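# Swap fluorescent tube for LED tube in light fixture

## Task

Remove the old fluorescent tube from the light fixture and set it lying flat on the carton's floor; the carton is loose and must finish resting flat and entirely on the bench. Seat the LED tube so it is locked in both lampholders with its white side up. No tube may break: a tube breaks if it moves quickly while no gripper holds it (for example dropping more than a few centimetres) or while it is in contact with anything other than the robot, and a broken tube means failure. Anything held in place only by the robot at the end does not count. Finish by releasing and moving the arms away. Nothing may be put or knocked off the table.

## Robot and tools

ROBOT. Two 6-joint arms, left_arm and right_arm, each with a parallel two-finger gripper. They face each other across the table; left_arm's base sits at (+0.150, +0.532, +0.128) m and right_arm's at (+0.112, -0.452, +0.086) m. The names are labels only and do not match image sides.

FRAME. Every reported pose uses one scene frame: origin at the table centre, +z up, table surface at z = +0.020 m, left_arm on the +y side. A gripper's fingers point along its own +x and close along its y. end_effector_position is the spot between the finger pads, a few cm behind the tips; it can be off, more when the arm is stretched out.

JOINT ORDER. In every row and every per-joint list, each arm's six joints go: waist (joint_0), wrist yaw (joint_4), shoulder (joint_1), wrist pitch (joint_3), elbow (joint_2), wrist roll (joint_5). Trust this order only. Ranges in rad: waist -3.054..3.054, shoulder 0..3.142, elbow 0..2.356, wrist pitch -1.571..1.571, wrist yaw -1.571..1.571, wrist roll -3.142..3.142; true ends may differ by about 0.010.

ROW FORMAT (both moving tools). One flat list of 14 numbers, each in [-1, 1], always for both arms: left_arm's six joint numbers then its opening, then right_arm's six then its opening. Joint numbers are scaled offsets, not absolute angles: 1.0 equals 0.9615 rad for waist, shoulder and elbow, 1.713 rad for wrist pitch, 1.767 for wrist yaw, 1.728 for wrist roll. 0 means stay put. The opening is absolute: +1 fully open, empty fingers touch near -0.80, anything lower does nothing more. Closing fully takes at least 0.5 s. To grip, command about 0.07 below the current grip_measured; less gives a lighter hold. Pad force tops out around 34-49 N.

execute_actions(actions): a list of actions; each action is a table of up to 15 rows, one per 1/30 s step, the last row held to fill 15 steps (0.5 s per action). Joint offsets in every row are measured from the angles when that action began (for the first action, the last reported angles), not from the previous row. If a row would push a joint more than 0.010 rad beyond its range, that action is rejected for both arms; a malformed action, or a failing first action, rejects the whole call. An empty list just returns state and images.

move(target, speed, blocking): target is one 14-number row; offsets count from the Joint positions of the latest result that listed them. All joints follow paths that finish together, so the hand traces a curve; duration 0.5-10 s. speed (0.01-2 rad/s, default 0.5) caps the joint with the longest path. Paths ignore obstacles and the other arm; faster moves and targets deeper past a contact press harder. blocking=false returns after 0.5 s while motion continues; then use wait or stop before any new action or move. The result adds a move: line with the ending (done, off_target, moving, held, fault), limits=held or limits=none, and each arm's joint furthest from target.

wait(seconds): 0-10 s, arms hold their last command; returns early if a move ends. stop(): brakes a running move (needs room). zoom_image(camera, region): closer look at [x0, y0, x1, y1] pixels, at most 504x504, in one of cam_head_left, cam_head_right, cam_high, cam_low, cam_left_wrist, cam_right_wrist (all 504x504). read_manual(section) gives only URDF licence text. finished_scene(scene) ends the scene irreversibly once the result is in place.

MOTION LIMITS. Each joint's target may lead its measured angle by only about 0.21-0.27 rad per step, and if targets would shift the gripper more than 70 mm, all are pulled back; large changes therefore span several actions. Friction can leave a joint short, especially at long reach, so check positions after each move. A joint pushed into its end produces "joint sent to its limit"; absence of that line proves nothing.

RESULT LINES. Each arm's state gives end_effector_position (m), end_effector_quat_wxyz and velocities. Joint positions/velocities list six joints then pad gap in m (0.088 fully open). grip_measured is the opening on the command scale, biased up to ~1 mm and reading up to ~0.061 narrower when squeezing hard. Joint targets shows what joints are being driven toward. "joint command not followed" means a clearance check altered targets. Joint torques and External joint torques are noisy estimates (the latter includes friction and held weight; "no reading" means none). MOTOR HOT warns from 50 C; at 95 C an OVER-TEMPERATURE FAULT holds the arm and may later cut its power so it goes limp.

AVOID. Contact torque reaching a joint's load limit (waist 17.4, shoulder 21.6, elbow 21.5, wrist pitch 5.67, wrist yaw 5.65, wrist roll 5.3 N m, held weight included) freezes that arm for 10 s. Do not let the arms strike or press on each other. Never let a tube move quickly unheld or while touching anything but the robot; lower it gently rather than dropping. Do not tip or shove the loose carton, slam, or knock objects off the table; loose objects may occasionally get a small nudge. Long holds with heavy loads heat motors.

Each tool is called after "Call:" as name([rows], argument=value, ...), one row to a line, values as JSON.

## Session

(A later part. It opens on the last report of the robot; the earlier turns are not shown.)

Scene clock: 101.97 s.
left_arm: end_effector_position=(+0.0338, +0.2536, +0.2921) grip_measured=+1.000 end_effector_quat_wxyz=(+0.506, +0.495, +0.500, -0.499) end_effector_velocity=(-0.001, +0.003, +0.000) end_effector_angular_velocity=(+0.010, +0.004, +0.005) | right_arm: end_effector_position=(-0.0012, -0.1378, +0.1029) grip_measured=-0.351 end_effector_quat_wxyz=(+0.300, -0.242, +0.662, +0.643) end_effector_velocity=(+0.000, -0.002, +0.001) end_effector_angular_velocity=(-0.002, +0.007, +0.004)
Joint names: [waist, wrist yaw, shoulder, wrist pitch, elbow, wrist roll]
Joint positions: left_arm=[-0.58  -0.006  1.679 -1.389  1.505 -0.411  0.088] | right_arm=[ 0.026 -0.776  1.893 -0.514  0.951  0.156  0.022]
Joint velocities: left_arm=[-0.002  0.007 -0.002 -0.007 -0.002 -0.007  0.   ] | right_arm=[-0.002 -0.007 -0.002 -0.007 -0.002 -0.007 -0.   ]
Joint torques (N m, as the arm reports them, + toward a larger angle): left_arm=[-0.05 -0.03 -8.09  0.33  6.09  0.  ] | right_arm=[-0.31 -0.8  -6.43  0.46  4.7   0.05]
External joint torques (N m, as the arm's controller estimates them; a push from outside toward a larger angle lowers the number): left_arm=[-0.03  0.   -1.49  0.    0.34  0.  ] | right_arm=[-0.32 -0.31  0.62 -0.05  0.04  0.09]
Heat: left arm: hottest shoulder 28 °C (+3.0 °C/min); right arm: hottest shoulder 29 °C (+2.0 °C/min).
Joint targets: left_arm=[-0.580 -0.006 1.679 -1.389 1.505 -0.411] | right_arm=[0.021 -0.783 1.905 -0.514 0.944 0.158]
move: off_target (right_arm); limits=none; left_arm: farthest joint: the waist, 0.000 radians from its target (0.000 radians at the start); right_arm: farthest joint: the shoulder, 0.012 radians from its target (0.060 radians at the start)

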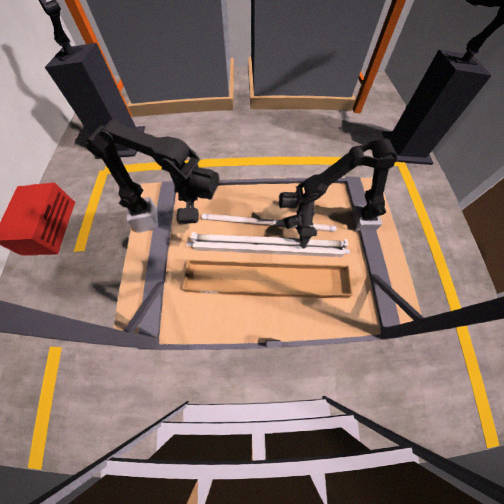

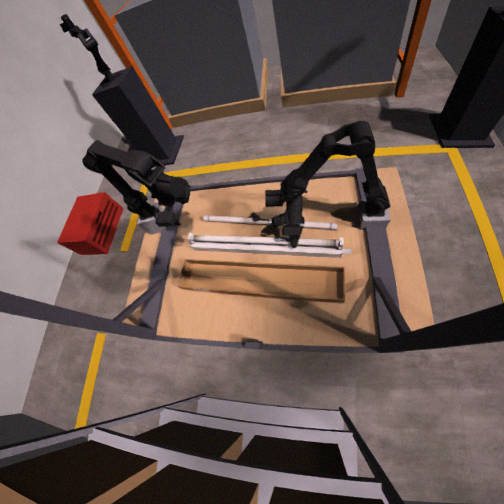

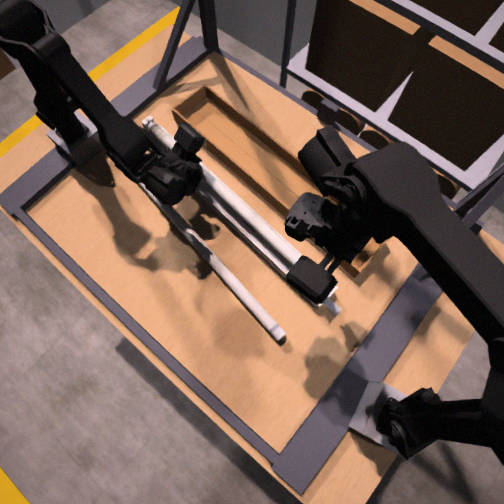

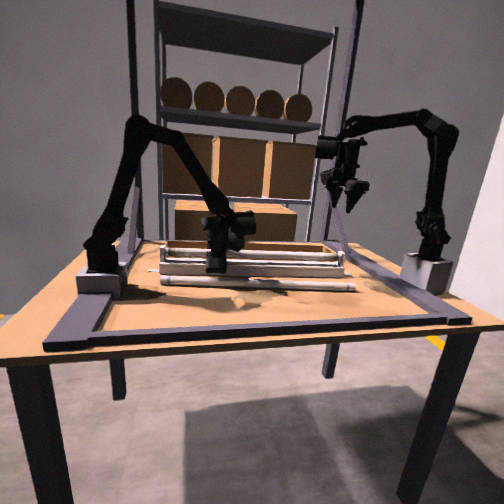

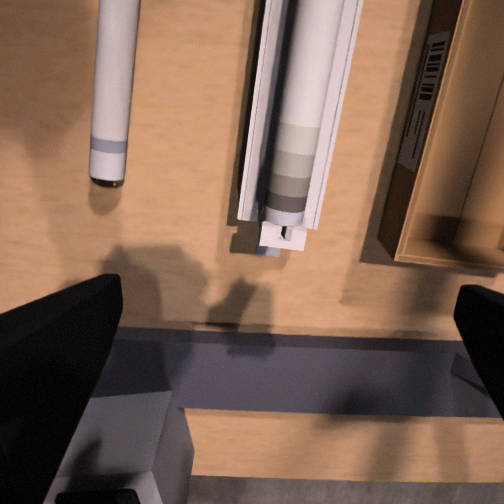

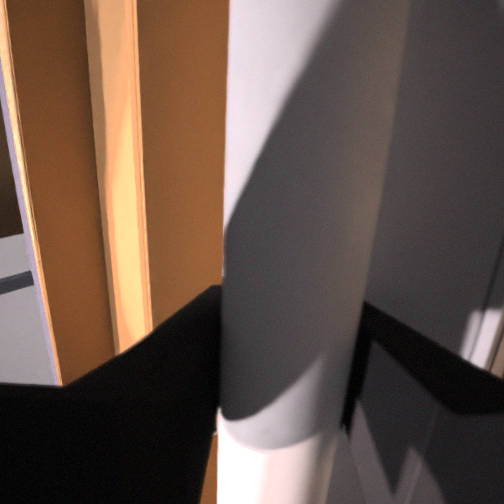

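Call:
move(target=[0,0,0,0,0,0,1, 0,0,0,0,0,0,0])

Call:
move(target=[0,0,0,0,0,0,1, 0.179,0.23,-0.062,-0.093,0.122,0.087,0], speed=0.5)

Call:
move(target=[0,0,0,0,0,0,1, 0.195,0.216,0.091,-0.12,0.18,0.097,0], speed=0.5)

Call:
move(target=[0,0,0,0,0,0,1, 0,0,0,0,0,0,-0.43])

Scene clock: 109.30 s.
left_arm: end_effector_position=(+0.0338, +0.2536, +0.2921) grip_measured=+1.000 end_effector_quat_wxyz=(+0.506, +0.495, +0.500, -0.499) end_effector_velocity=(+0.000, -0.000, -0.001) end_effector_angular_velocity=(-0.005, -0.006, -0.024) | right_arm: end_effector_position=(-0.0019, -0.1380, +0.1035) grip_measured=-0.004 end_effector_quat_wxyz=(+0.298, -0.240, +0.663, +0.644) end_effector_velocity=(-0.003, -0.001, +0.003) end_effector_angular_velocity=(-0.004, +0.037, -0.003)
Joint names: [waist, wrist yaw, shoulder, wrist pitch, elbow, wrist roll]
Joint positions: left_arm=[-0.58  -0.006  1.679 -1.389  1.505 -0.411  0.088] | right_arm=[ 0.026 -0.783  1.893 -0.514  0.951  0.155  0.039]
Joint velocities: left_arm=[-0.002 -0.007 -0.002  0.007 -0.007  0.022  0.   ] | right_arm=[-0.002 -0.037 -0.002  0.007 -0.007  0.007  0.   ]
Joint torques (N m, as the arm reports them, + toward a larger angle): left_arm=[-0.04 -0.03 -8.08  0.33  6.1   0.  ] | right_arm=[ 0.11 -0.25 -7.73  0.49  5.87 -0.04]
External joint torques (N m, as the arm's controller estimates them; a push from outside toward a larger angle lowers the number): left_arm=[-0.02  0.01 -1.5  -0.01  0.34  0.  ] | right_arm=[ 0.07  0.24 -0.69 -0.01  1.23  0.  ]
Heat: left arm: hottest shoulder 28 °C (+3.0 °C/min); right arm: hottest shoulder 29 °C (+2.0 °C/min).
Joint targets: left_arm=[-0.580 -0.006 1.679 -1.389 1.505 -0.411] | right_arm=[0.026 -0.776 1.893 -0.514 0.951 0.156]
move: done; limits=none; left_arm: farthest joint: the waist, 0.000 radians from its target (0.000 radians at the start); right_arm: farthest joint: the wrist yaw, 0.007 radians from its target (0.001 radians at the start)

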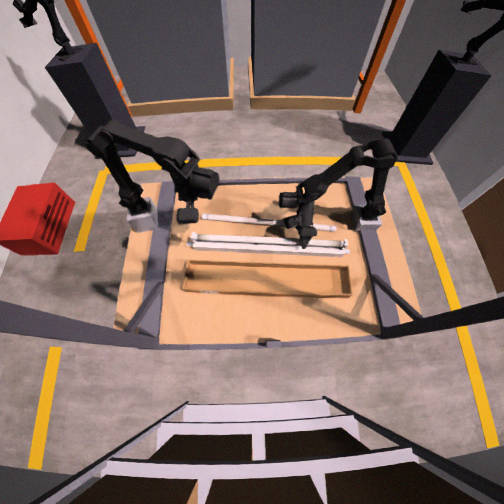

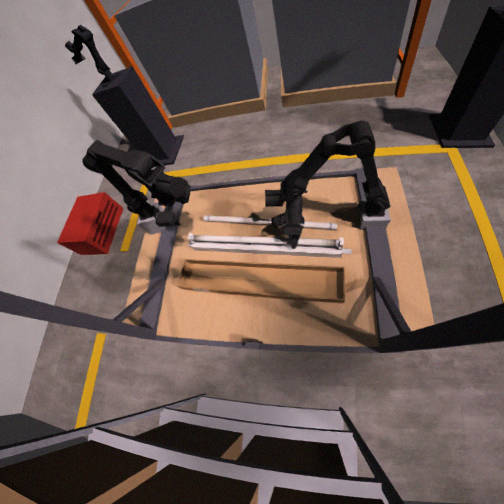

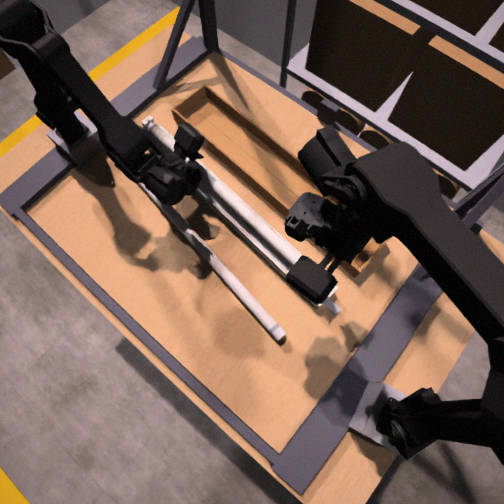

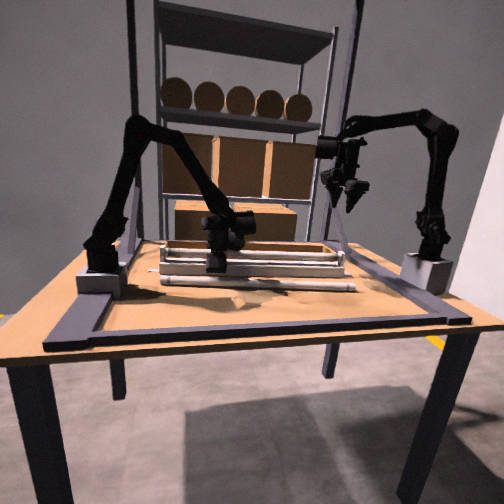

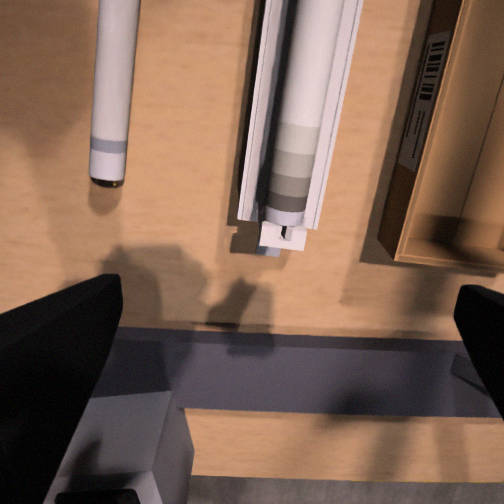

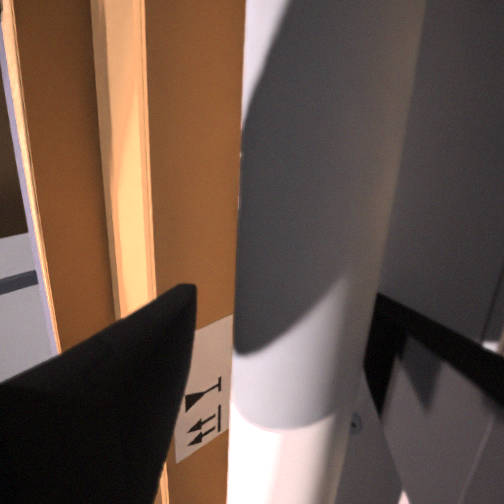

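Scene clock: 110.77 s.
left_arm: end_effector_position=(+0.0338, +0.2536, +0.2921) grip_measured=+1.000 end_effector_quat_wxyz=(+0.506, +0.495, +0.500, -0.499) end_effector_velocity=(+0.002, +0.003, -0.001) end_effector_angular_velocity=(+0.008, -0.011, +0.020) | right_arm: end_effector_position=(-0.0064, -0.1377, +0.1061) grip_measured=-0.002 end_effector_quat_wxyz=(+0.417, -0.366, +0.606, +0.571) end_effector_velocity=(-0.001, -0.003, +0.000) end_effector_angular_velocity=(-0.006, +0.006, +0.010)
Joint names: [waist, wrist yaw, shoulder, wrist pitch, elbow, wrist roll]
Joint positions: left_arm=[-0.58  -0.006  1.679 -1.389  1.505 -0.411  0.088] | right_arm=[ 0.195 -0.381  1.846 -0.672  1.06   0.302  0.039]
Joint velocities: left_arm=[-0.002 -0.007 -0.002 -0.007 -0.007 -0.022  0.   ] | right_arm=[ 0.002 -0.007 -0.002 -0.007 -0.002 -0.007  0.   ]
Joint torques (N m, as the arm reports them, + toward a larger angle): left_arm=[-0.05 -0.02 -8.08  0.33  6.1   0.  ] | right_arm=[ 0.17 -0.09 -9.38  0.37  7.26  0.06]
External joint torques (N m, as the arm's controller estimates them; a push from outside toward a larger angle lowers the number): left_arm=[-0.05  0.02 -1.49 -0.01  0.34  0.  ] | right_arm=[ 0.13  0.16 -2.23 -0.14  2.17  0.08]
Heat: left arm: hottest shoulder 28 °C (+2.0 °C/min); right arm: hottest shoulder 29 °C (+2.0 °C/min).
Joint targets: left_arm=[-0.580 -0.006 1.679 -1.389 1.505 -0.411] | right_arm=[0.198 -0.377 1.833 -0.673 1.069 0.306]
move: off_target (right_arm); limits=none; left_arm: farthest joint: the waist, 0.000 radians from its target (0.000 radians at the start); right_arm: farthest joint: the shoulder, 0.013 radians from its target (0.059 radians at the start)

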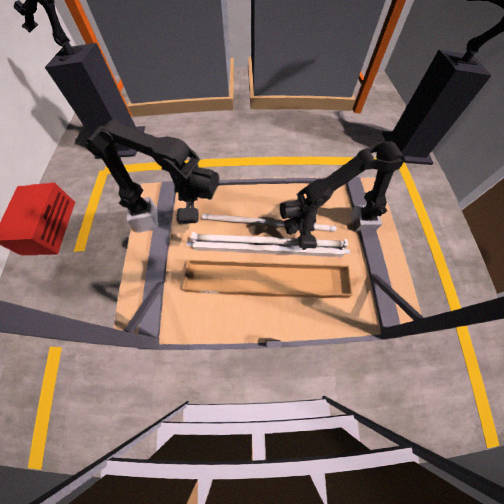

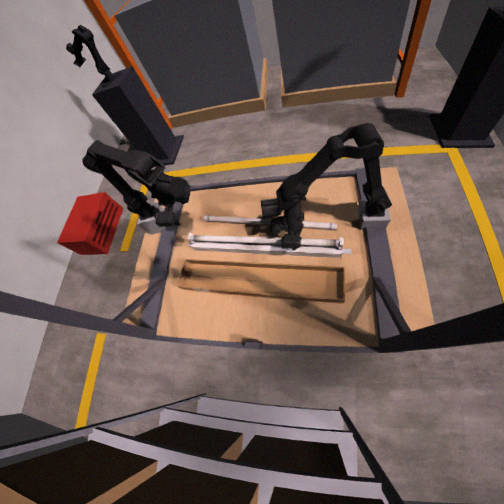

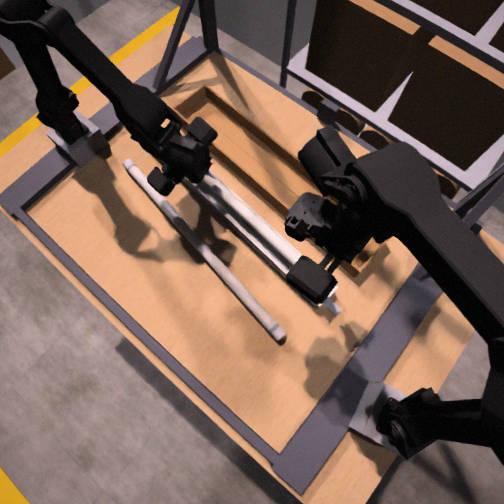

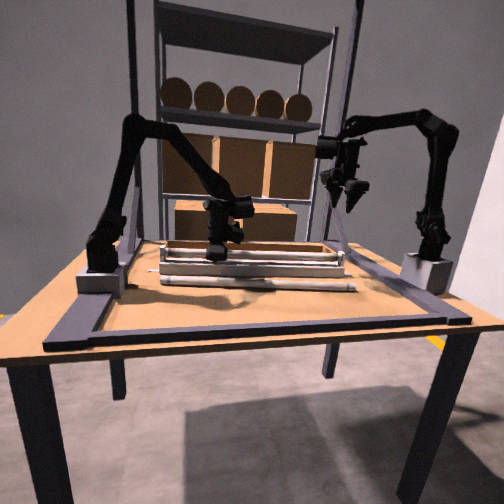

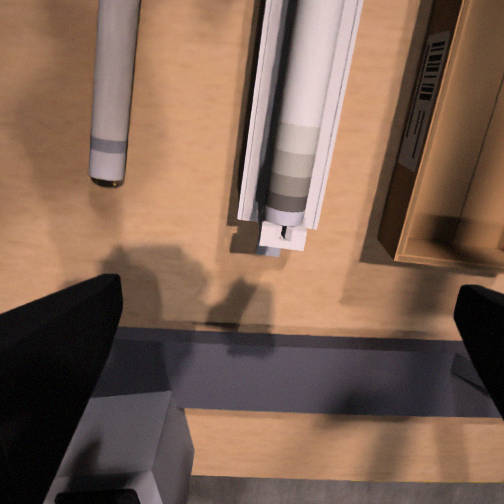

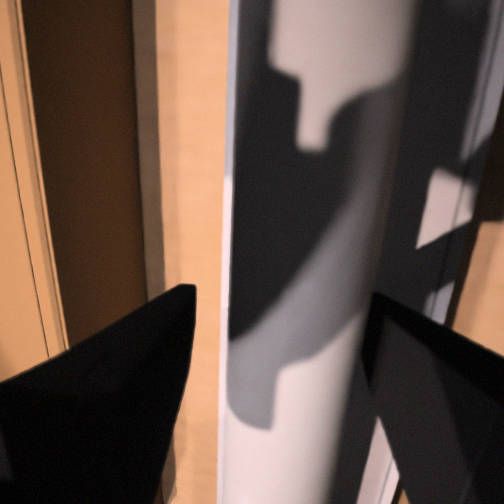

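Scene clock: 112.17 s.
left_arm: end_effector_position=(+0.0338, +0.2536, +0.2921) grip_measured=+1.000 end_effector_quat_wxyz=(+0.506, +0.495, +0.500, -0.499) end_effector_velocity=(+0.003, +0.006, -0.001) end_effector_angular_velocity=(+0.022, -0.017, +0.020) | right_arm: end_effector_position=(-0.0126, -0.1386, +0.1080) grip_measured=-0.002 end_effector_quat_wxyz=(+0.521, -0.477, +0.523, +0.478) end_effector_velocity=(+0.003, -0.002, -0.001) end_effector_angular_velocity=(-0.009, -0.011, -0.010)
Joint names: [waist, wrist yaw, shoulder, wrist pitch, elbow, wrist roll]
Joint positions: left_arm=[-0.58  -0.006  1.679 -1.389  1.505 -0.411  0.088] | right_arm=[ 0.379 -0.003  1.92  -0.875  1.225  0.466  0.039]
Joint velocities: left_arm=[-0.002 -0.007 -0.002 -0.022 -0.007 -0.022  0.   ] | right_arm=[-0.002  0.007  0.002 -0.007 -0.002  0.007  0.   ]
Joint torques (N m, as the arm reports them, + toward a larger angle): left_arm=[-0.03 -0.02 -8.08  0.33  6.09  0.  ] | right_arm=[ 0.25  0.19 -7.06  0.18  7.36  0.12]
External joint torques (N m, as the arm's controller estimates them; a push from outside toward a larger angle lowers the number): left_arm=[-0.03  0.01 -1.58  0.01  0.42  0.  ] | right_arm=[ 0.24  0.17  0.64 -0.14  2.24  0.12]
Heat: left arm: hottest shoulder 28 °C (+2.0 °C/min); right arm: hottest shoulder 29 °C (+2.0 °C/min).
Joint targets: left_arm=[-0.580 -0.006 1.679 -1.389 1.505 -0.411] | right_arm=[0.382 0.001 1.934 -0.877 1.233 0.470]
move: off_target (right_arm); limits=none; left_arm: farthest joint: the waist, 0.000 radians from its target (0.000 radians at the start); right_arm: farthest joint: the shoulder, 0.013 radians from its target (0.087 radians at the start)

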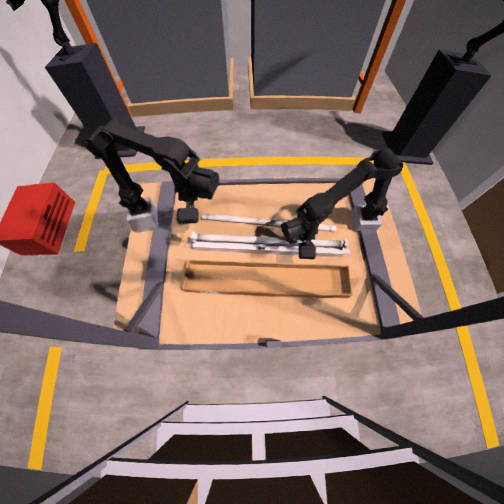

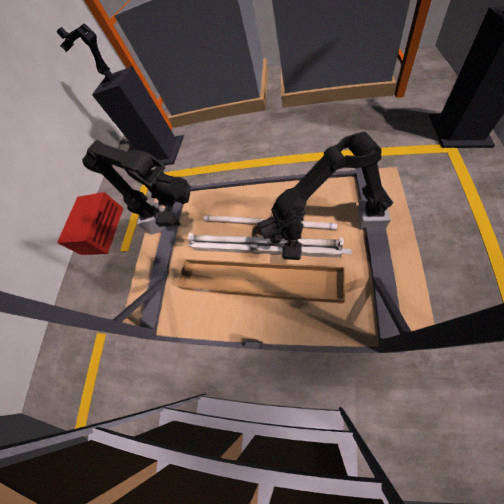

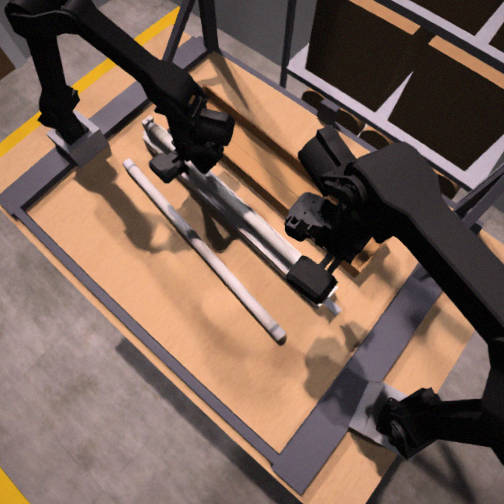

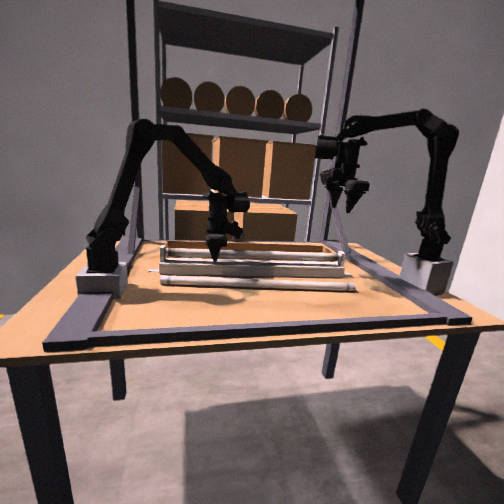

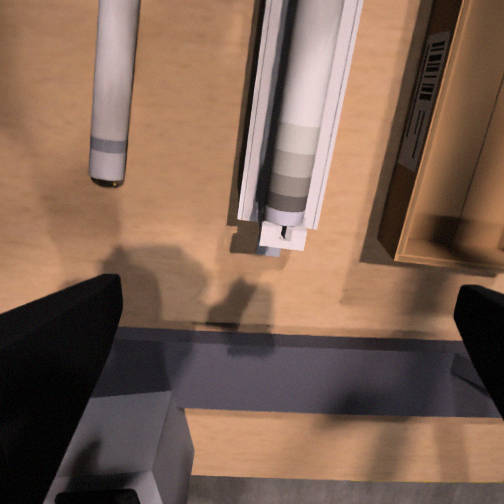

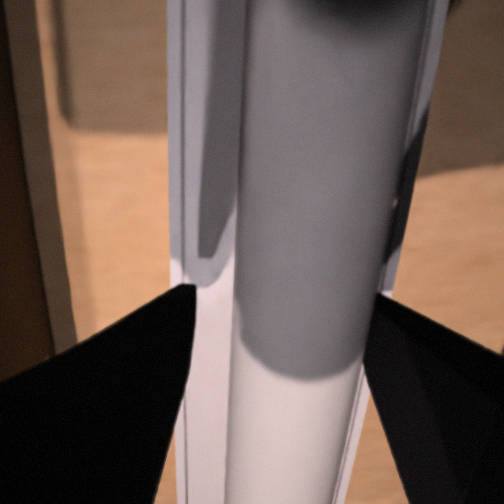

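Scene clock: 112.67 s.
left_arm: end_effector_position=(+0.0338, +0.2536, +0.2921) grip_measured=+1.000 end_effector_quat_wxyz=(+0.506, +0.495, +0.500, -0.499) end_effector_velocity=(+0.003, +0.001, +0.000) end_effector_angular_velocity=(-0.002, -0.023, +0.005) | right_arm: end_effector_position=(-0.0114, -0.1386, +0.1080) grip_measured=-0.356 end_effector_quat_wxyz=(+0.522, -0.478, +0.522, +0.476) end_effector_velocity=(-0.002, -0.003, +0.000) end_effector_angular_velocity=(-0.015, +0.018, +0.005)
Joint names: [waist, wrist yaw, shoulder, wrist pitch, elbow, wrist roll]
Joint positions: left_arm=[-0.58  -0.006  1.679 -1.389  1.505 -0.411  0.088] | right_arm=[ 0.378  0.002  1.92  -0.877  1.225  0.466  0.022]
Joint velocities: left_arm=[-0.002 -0.022 -0.002 -0.007 -0.002 -0.007  0.   ] | right_arm=[-0.002 -0.022 -0.002 -0.007 -0.002 -0.007 -0.   ]
Joint torques (N m, as the arm reports them, + toward a larger angle): left_arm=[-0.04 -0.03 -8.09  0.32  6.09  0.  ] | right_arm=[ 0.02 -0.18 -8.32  0.45  6.27  0.01]
External joint torques (N m, as the arm's controller estimates them; a push from outside toward a larger angle lowers the number): left_arm=[-0.05  0.02 -1.5  -0.02  0.33  0.  ] | right_arm=[ 0.01 -0.2  -0.58  0.13  1.13  0.01]
Heat: left arm: hottest shoulder 28 °C (+2.0 °C/min); right arm: hottest shoulder 29 °C (+2.0 °C/min).
Joint targets: left_arm=[-0.580 -0.006 1.679 -1.389 1.505 -0.411] | right_arm=[0.379 -0.003 1.920 -0.875 1.225 0.466]
move: done; limits=none; left_arm: farthest joint: the waist, 0.000 radians from its target (0.000 radians at the start); right_arm: farthest joint: the wrist yaw, 0.005 radians from its target (0.000 radians at the start)

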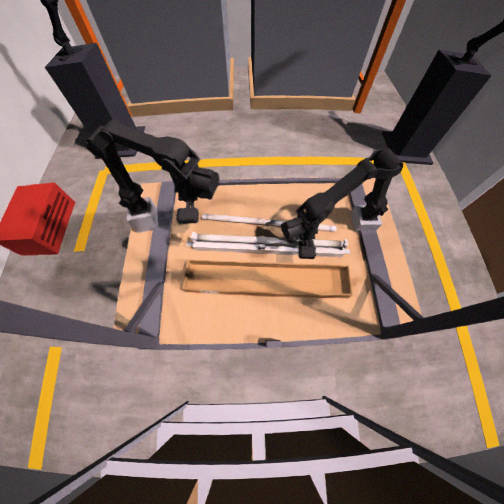

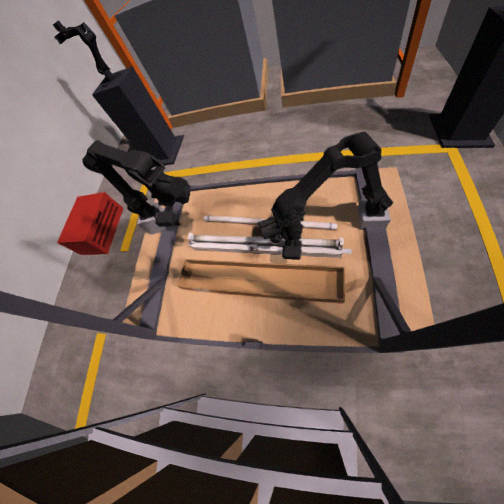

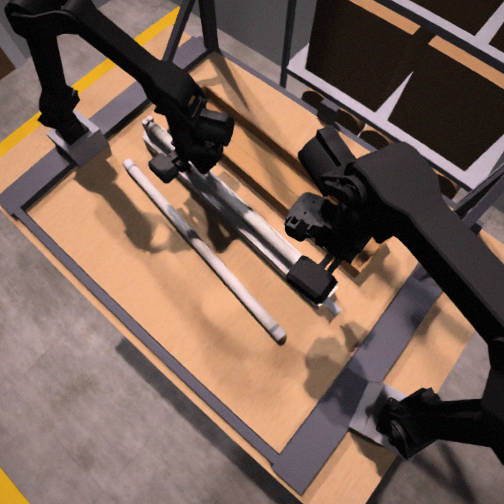

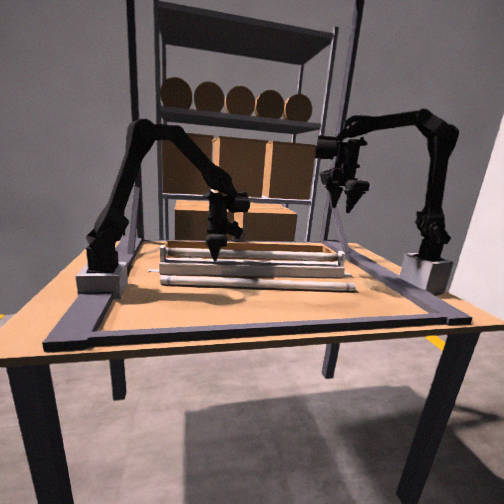

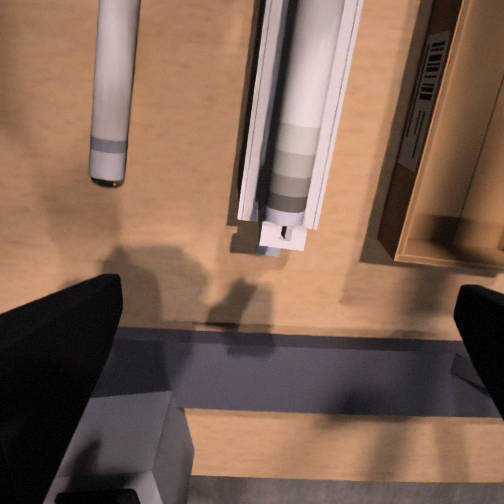

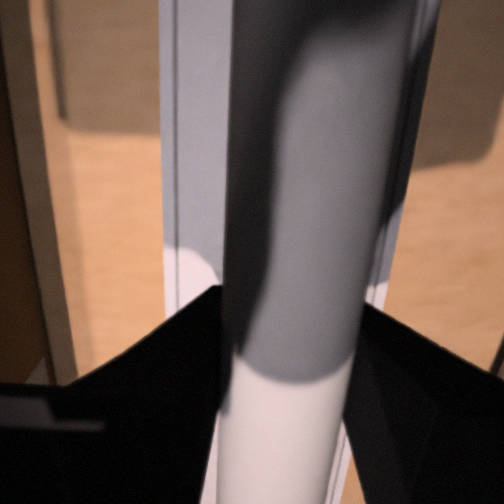

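Call:
move(target=[0,0,0,0,0,0,1, -0.195,-0.215,-0.09,0.121,-0.18,-0.095,-0.43], speed=0.35)

Call:
move(target=[0,0,0,0,0,0,1, -0.181,-0.234,0.062,0.092,-0.122,-0.085,-0.43], speed=0.35)

Call:
zoom_image(camera="cam_left_wrist", region=[240,170,340,270])

Scene clock: 119.77 s.
left_arm: end_effector_position=(+0.0338, +0.2536, +0.2921) grip_measured=+1.000 end_effector_quat_wxyz=(+0.506, +0.495, +0.500, -0.499) end_effector_velocity=(-0.000, -0.002, +0.001) end_effector_angular_velocity=(-0.014, -0.002, +0.020) | right_arm: end_effector_position=(-0.0054, -0.1388, +0.1057) grip_measured=-0.356 end_effector_quat_wxyz=(+0.419, -0.370, +0.603, +0.569) end_effector_velocity=(+0.005, -0.006, -0.002) end_effector_angular_velocity=(-0.017, -0.013, +0.012)
Joint names: [waist, wrist yaw, shoulder, wrist pitch, elbow, wrist roll]
Joint positions: left_arm=[-0.58  -0.006  1.679 -1.389  1.505 -0.411  0.088] | right_arm=[ 0.197 -0.37   1.844 -0.675  1.058  0.301  0.022]
Joint velocities: left_arm=[-0.002 -0.007 -0.002  0.007  0.002 -0.022  0.   ] | right_arm=[-0.007  0.007 -0.002 -0.022 -0.007 -0.022 -0.   ]
Joint torques (N m, as the arm reports them, + toward a larger angle): left_arm=[-0.04 -0.03 -8.09  0.33  6.1   0.  ] | right_arm=[-0.6  -0.62 -9.05  0.83  5.42  0.04]
External joint torques (N m, as the arm's controller estimates them; a push from outside toward a larger angle lowers the number): left_arm=[-0.07  0.02 -1.48 -0.03  0.3   0.  ] | right_arm=[-0.55 -0.39 -1.9   0.34  0.35  0.06]
Heat: left arm: hottest shoulder 29 °C (+3.0 °C/min); right arm: hottest shoulder 30 °C (+3.0 °C/min).
Joint targets: left_arm=[-0.580 -0.006 1.679 -1.389 1.505 -0.411] | right_arm=[0.190 -0.378 1.833 -0.670 1.052 0.302]
move: done; limits=none; left_arm: farthest joint: the waist, 0.000 radians from its target (0.000 radians at the start); right_arm: farthest joint: the shoulder, 0.010 radians from its target (0.087 radians at the start)

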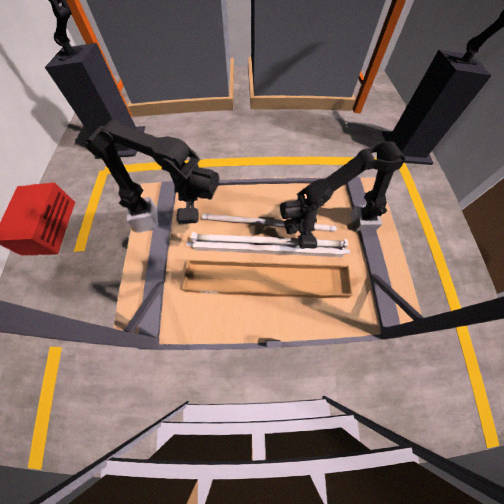

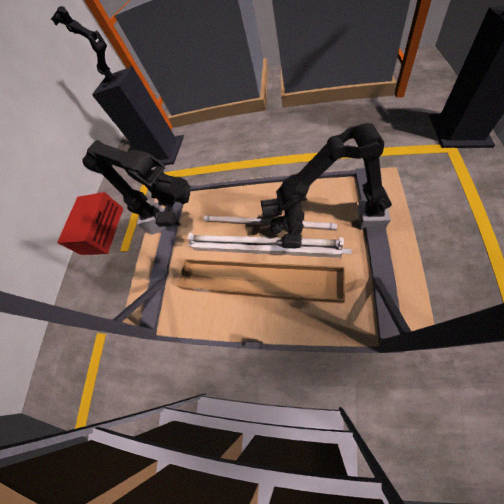

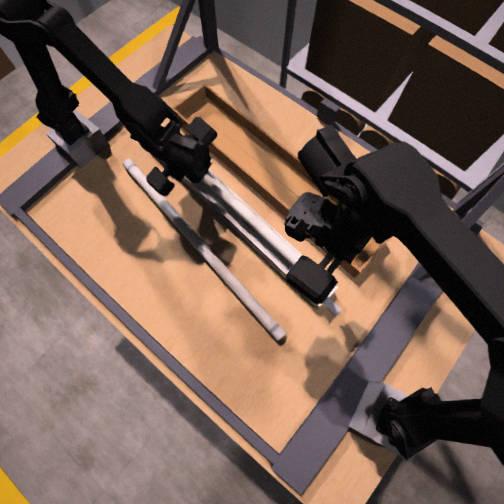

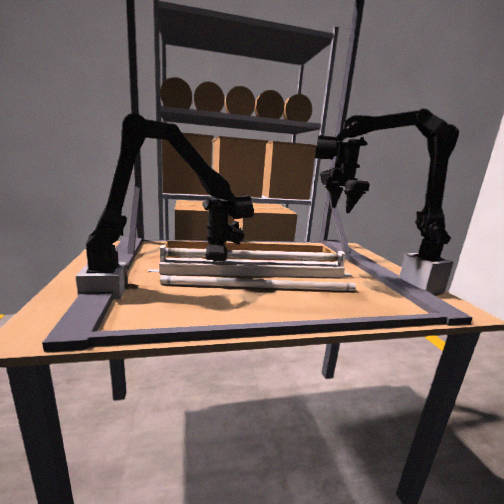

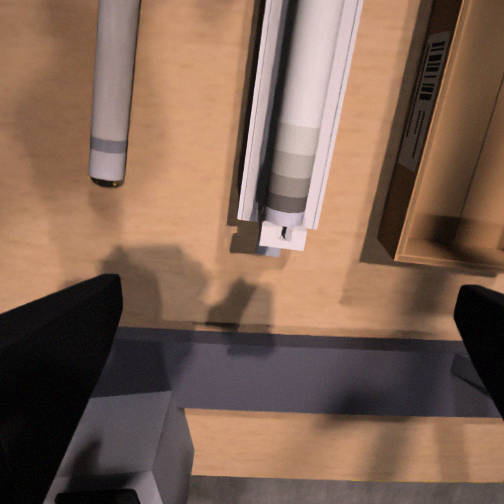

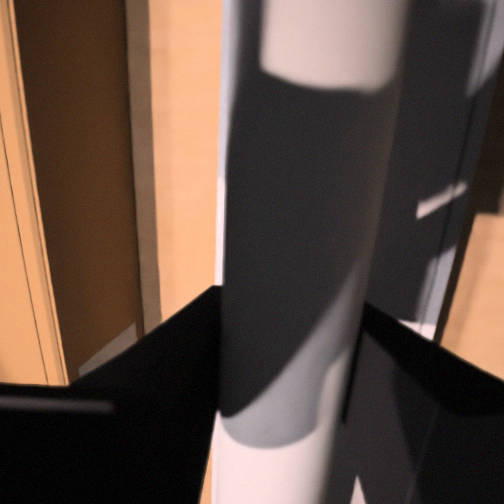

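Scene clock: 121.50 s.
left_arm: end_effector_position=(+0.0338, +0.2536, +0.2921) grip_measured=+1.000 end_effector_quat_wxyz=(+0.506, +0.495, +0.500, -0.499) end_effector_velocity=(+0.001, +0.001, +0.001) end_effector_angular_velocity=(-0.001, -0.008, +0.005) | right_arm: end_effector_position=(-0.0014, -0.1394, +0.1023) grip_measured=-0.356 end_effector_quat_wxyz=(+0.299, -0.245, +0.662, +0.642) end_effector_velocity=(+0.002, +0.001, -0.000) end_effector_angular_velocity=(+0.002, -0.007, -0.008)
Joint names: [waist, wrist yaw, shoulder, wrist pitch, elbow, wrist roll]
Joint positions: left_arm=[-0.58  -0.006  1.679 -1.389  1.505 -0.411  0.088] | right_arm=[ 0.027 -0.774  1.891 -0.518  0.949  0.15   0.022]
Joint velocities: left_arm=[-0.002 -0.007 -0.002 -0.007  0.002 -0.007  0.   ] | right_arm=[-0.002  0.007 -0.002  0.007 -0.002  0.007 -0.   ]
Joint torques (N m, as the arm reports them, + toward a larger angle): left_arm=[-0.05 -0.03 -8.08  0.32  6.09  0.  ] | right_arm=[-0.37 -0.94 -6.19  0.41  4.94  0.07]
External joint torques (N m, as the arm's controller estimates them; a push from outside toward a larger angle lowers the number): left_arm=[-0.08  0.01 -1.47 -0.01  0.32  0.  ] | right_arm=[-0.36 -0.46  0.83 -0.09  0.31  0.11]
Heat: left arm: hottest shoulder 29 °C (+3.0 °C/min); right arm: hottest shoulder 30 °C (+4.1 °C/min).
Joint targets: left_arm=[-0.580 -0.006 1.679 -1.389 1.505 -0.411] | right_arm=[0.023 -0.784 1.904 -0.518 0.941 0.154]
move: off_target (right_arm); limits=none; left_arm: farthest joint: the waist, 0.000 radians from its target (0.000 radians at the start); right_arm: farthest joint: the shoulder, 0.012 radians from its target (0.060 radians at the start)

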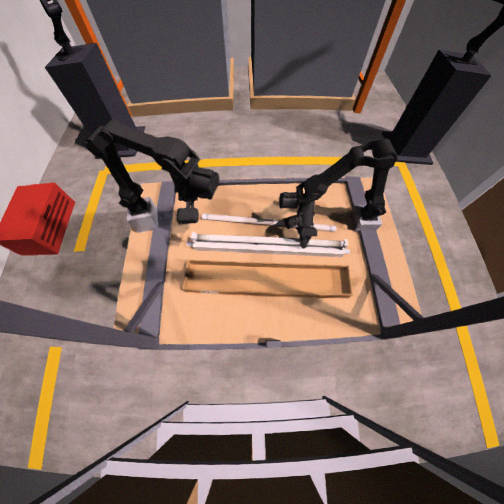

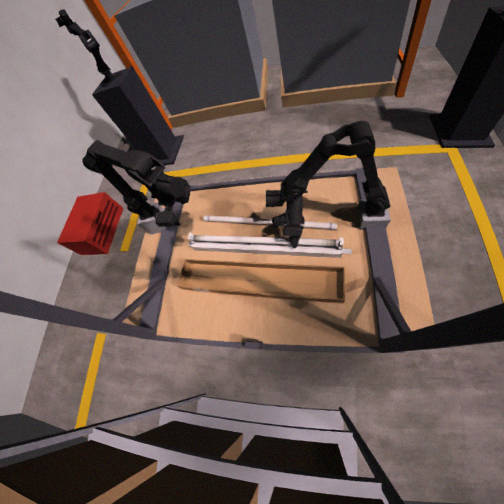

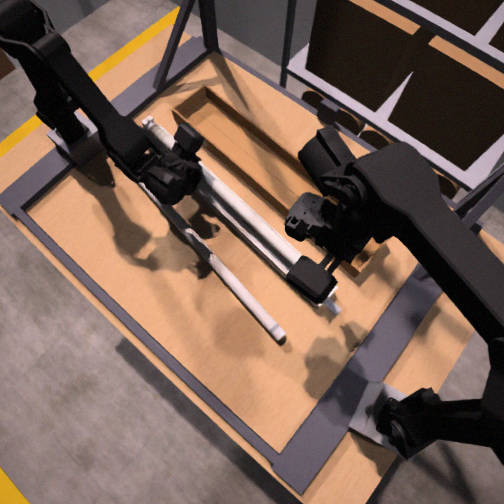

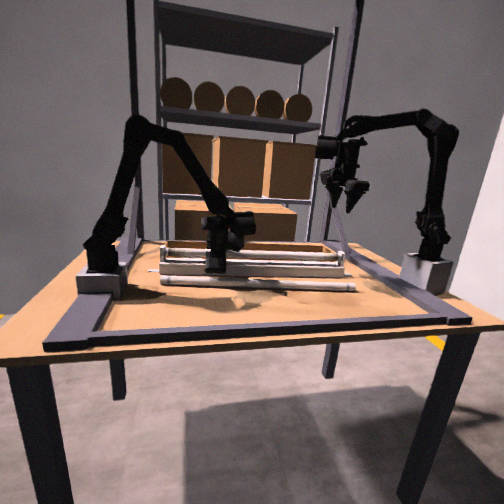

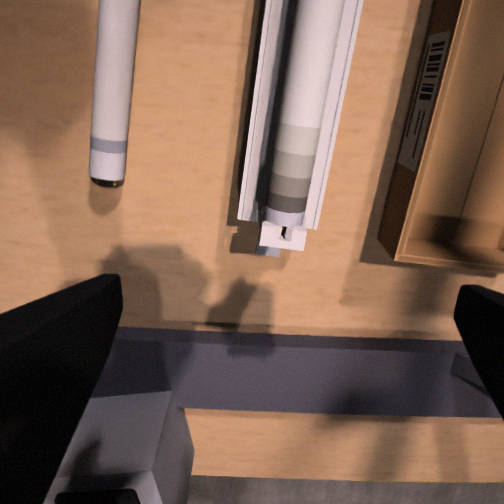

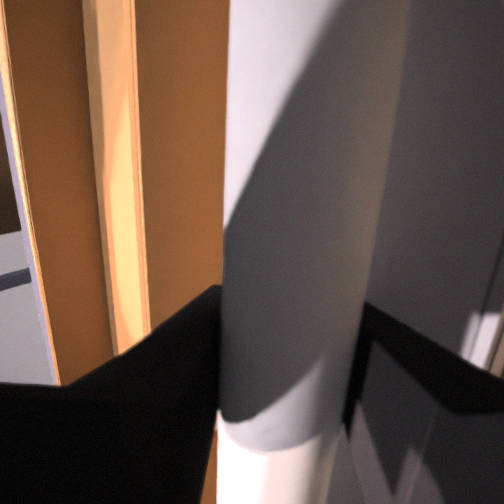

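Region (240, 170, 340, 270) of cam_left_wrist's 504x504 image, scaled by 5.040, with more detail than that image has.

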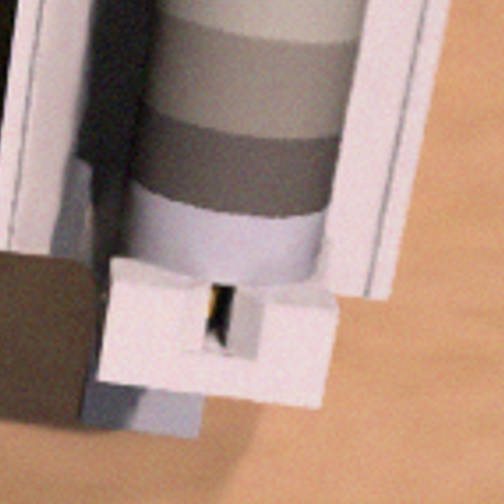

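Call:
move(target=[0,0,0,0,0,0,1, 0,0,-0.056,-0.048,0.047,0,-0.43], speed=0.06)

Call:
zoom_image(camera="cam_low", region=[140,205,370,305])

Scene clock: 130.20 s.
left_arm: end_effector_position=(+0.0338, +0.2536, +0.2921) grip_measured=+1.000 end_effector_quat_wxyz=(+0.506, +0.495, +0.500, -0.499) end_effector_velocity=(-0.001, +0.006, +0.000) end_effector_angular_velocity=(+0.023, -0.002, -0.000) | right_arm: end_effector_position=(-0.0016, -0.1405, +0.1178) grip_measured=-0.356 end_effector_quat_wxyz=(+0.299, -0.250, +0.666, +0.637) end_effector_velocity=(+0.000, -0.001, +0.002) end_effector_angular_velocity=(+0.002, +0.007, +0.004)
Joint names: [waist, wrist yaw, shoulder, wrist pitch, elbow, wrist roll]
Joint positions: left_arm=[-0.58  -0.006  1.679 -1.389  1.505 -0.411  0.088] | right_arm=[ 0.03  -0.768  1.856 -0.601  0.982  0.152  0.022]
Joint velocities: left_arm=[-0.007  0.007 -0.002 -0.022 -0.002 -0.007  0.   ] | right_arm=[-0.002 -0.007 -0.007 -0.007 -0.002 -0.007 -0.   ]
Joint torques (N m, as the arm reports them, + toward a larger angle): left_arm=[-0.04 -0.03 -8.09  0.32  6.1   0.  ] | right_arm=[-0.21 -0.79 -9.55  0.56  7.5  -0.11]
External joint torques (N m, as the arm's controller estimates them; a push from outside toward a larger angle lowers the number): left_arm=[ 0.    0.   -1.49 -0.01  0.36  0.  ] | right_arm=[-0.21 -0.31 -2.55  0.08  2.64 -0.07]
Heat: left arm: hottest shoulder 29 °C (+3.0 °C/min); right arm: hottest shoulder 30 °C (+4.0 °C/min).
Joint targets: left_arm=[-0.580 -0.006 1.679 -1.389 1.505 -0.411] | right_arm=[0.028 -0.774 1.838 -0.600 0.994 0.150]
move: off_target (right_arm); limits=none; left_arm: farthest joint: the waist, 0.000 radians from its target (0.000 radians at the start); right_arm: farthest joint: the shoulder, 0.019 radians from its target (0.054 radians at the start)

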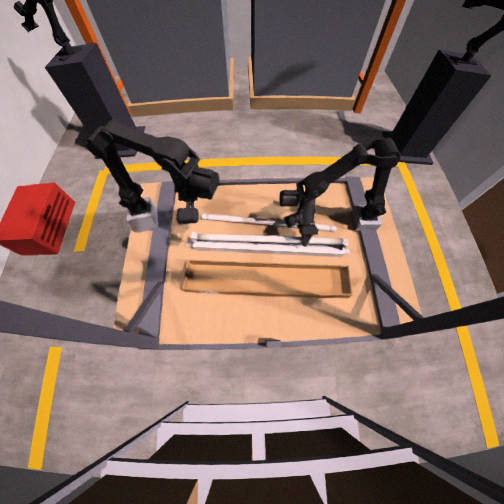

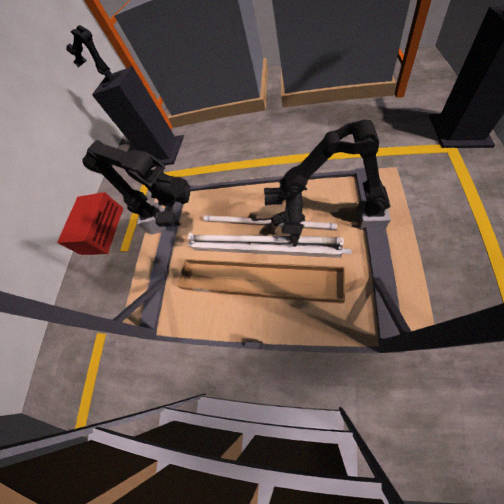

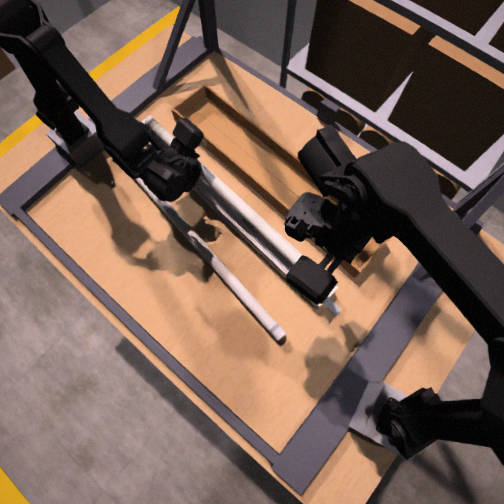

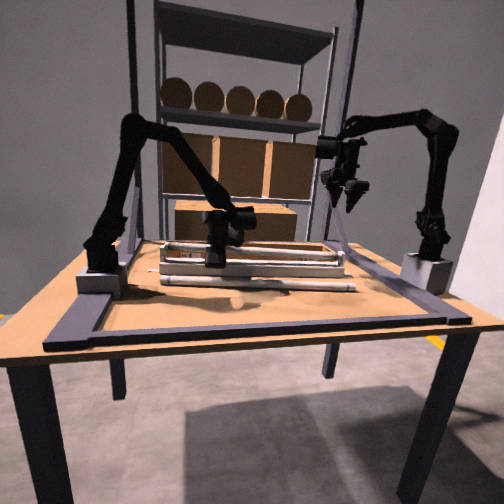

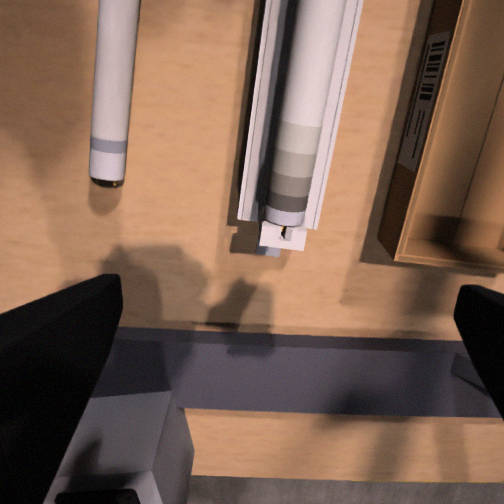

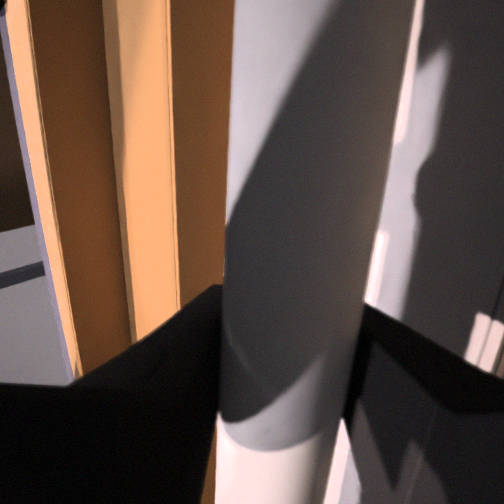

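Region (140, 205, 370, 305) of cam_low's 504x504 image, scaled by 2.191, with more detail than that image has; it fills the top 219 rows of this view, and the rest is white.

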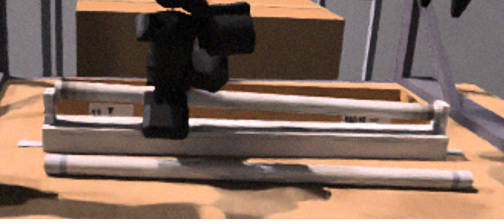

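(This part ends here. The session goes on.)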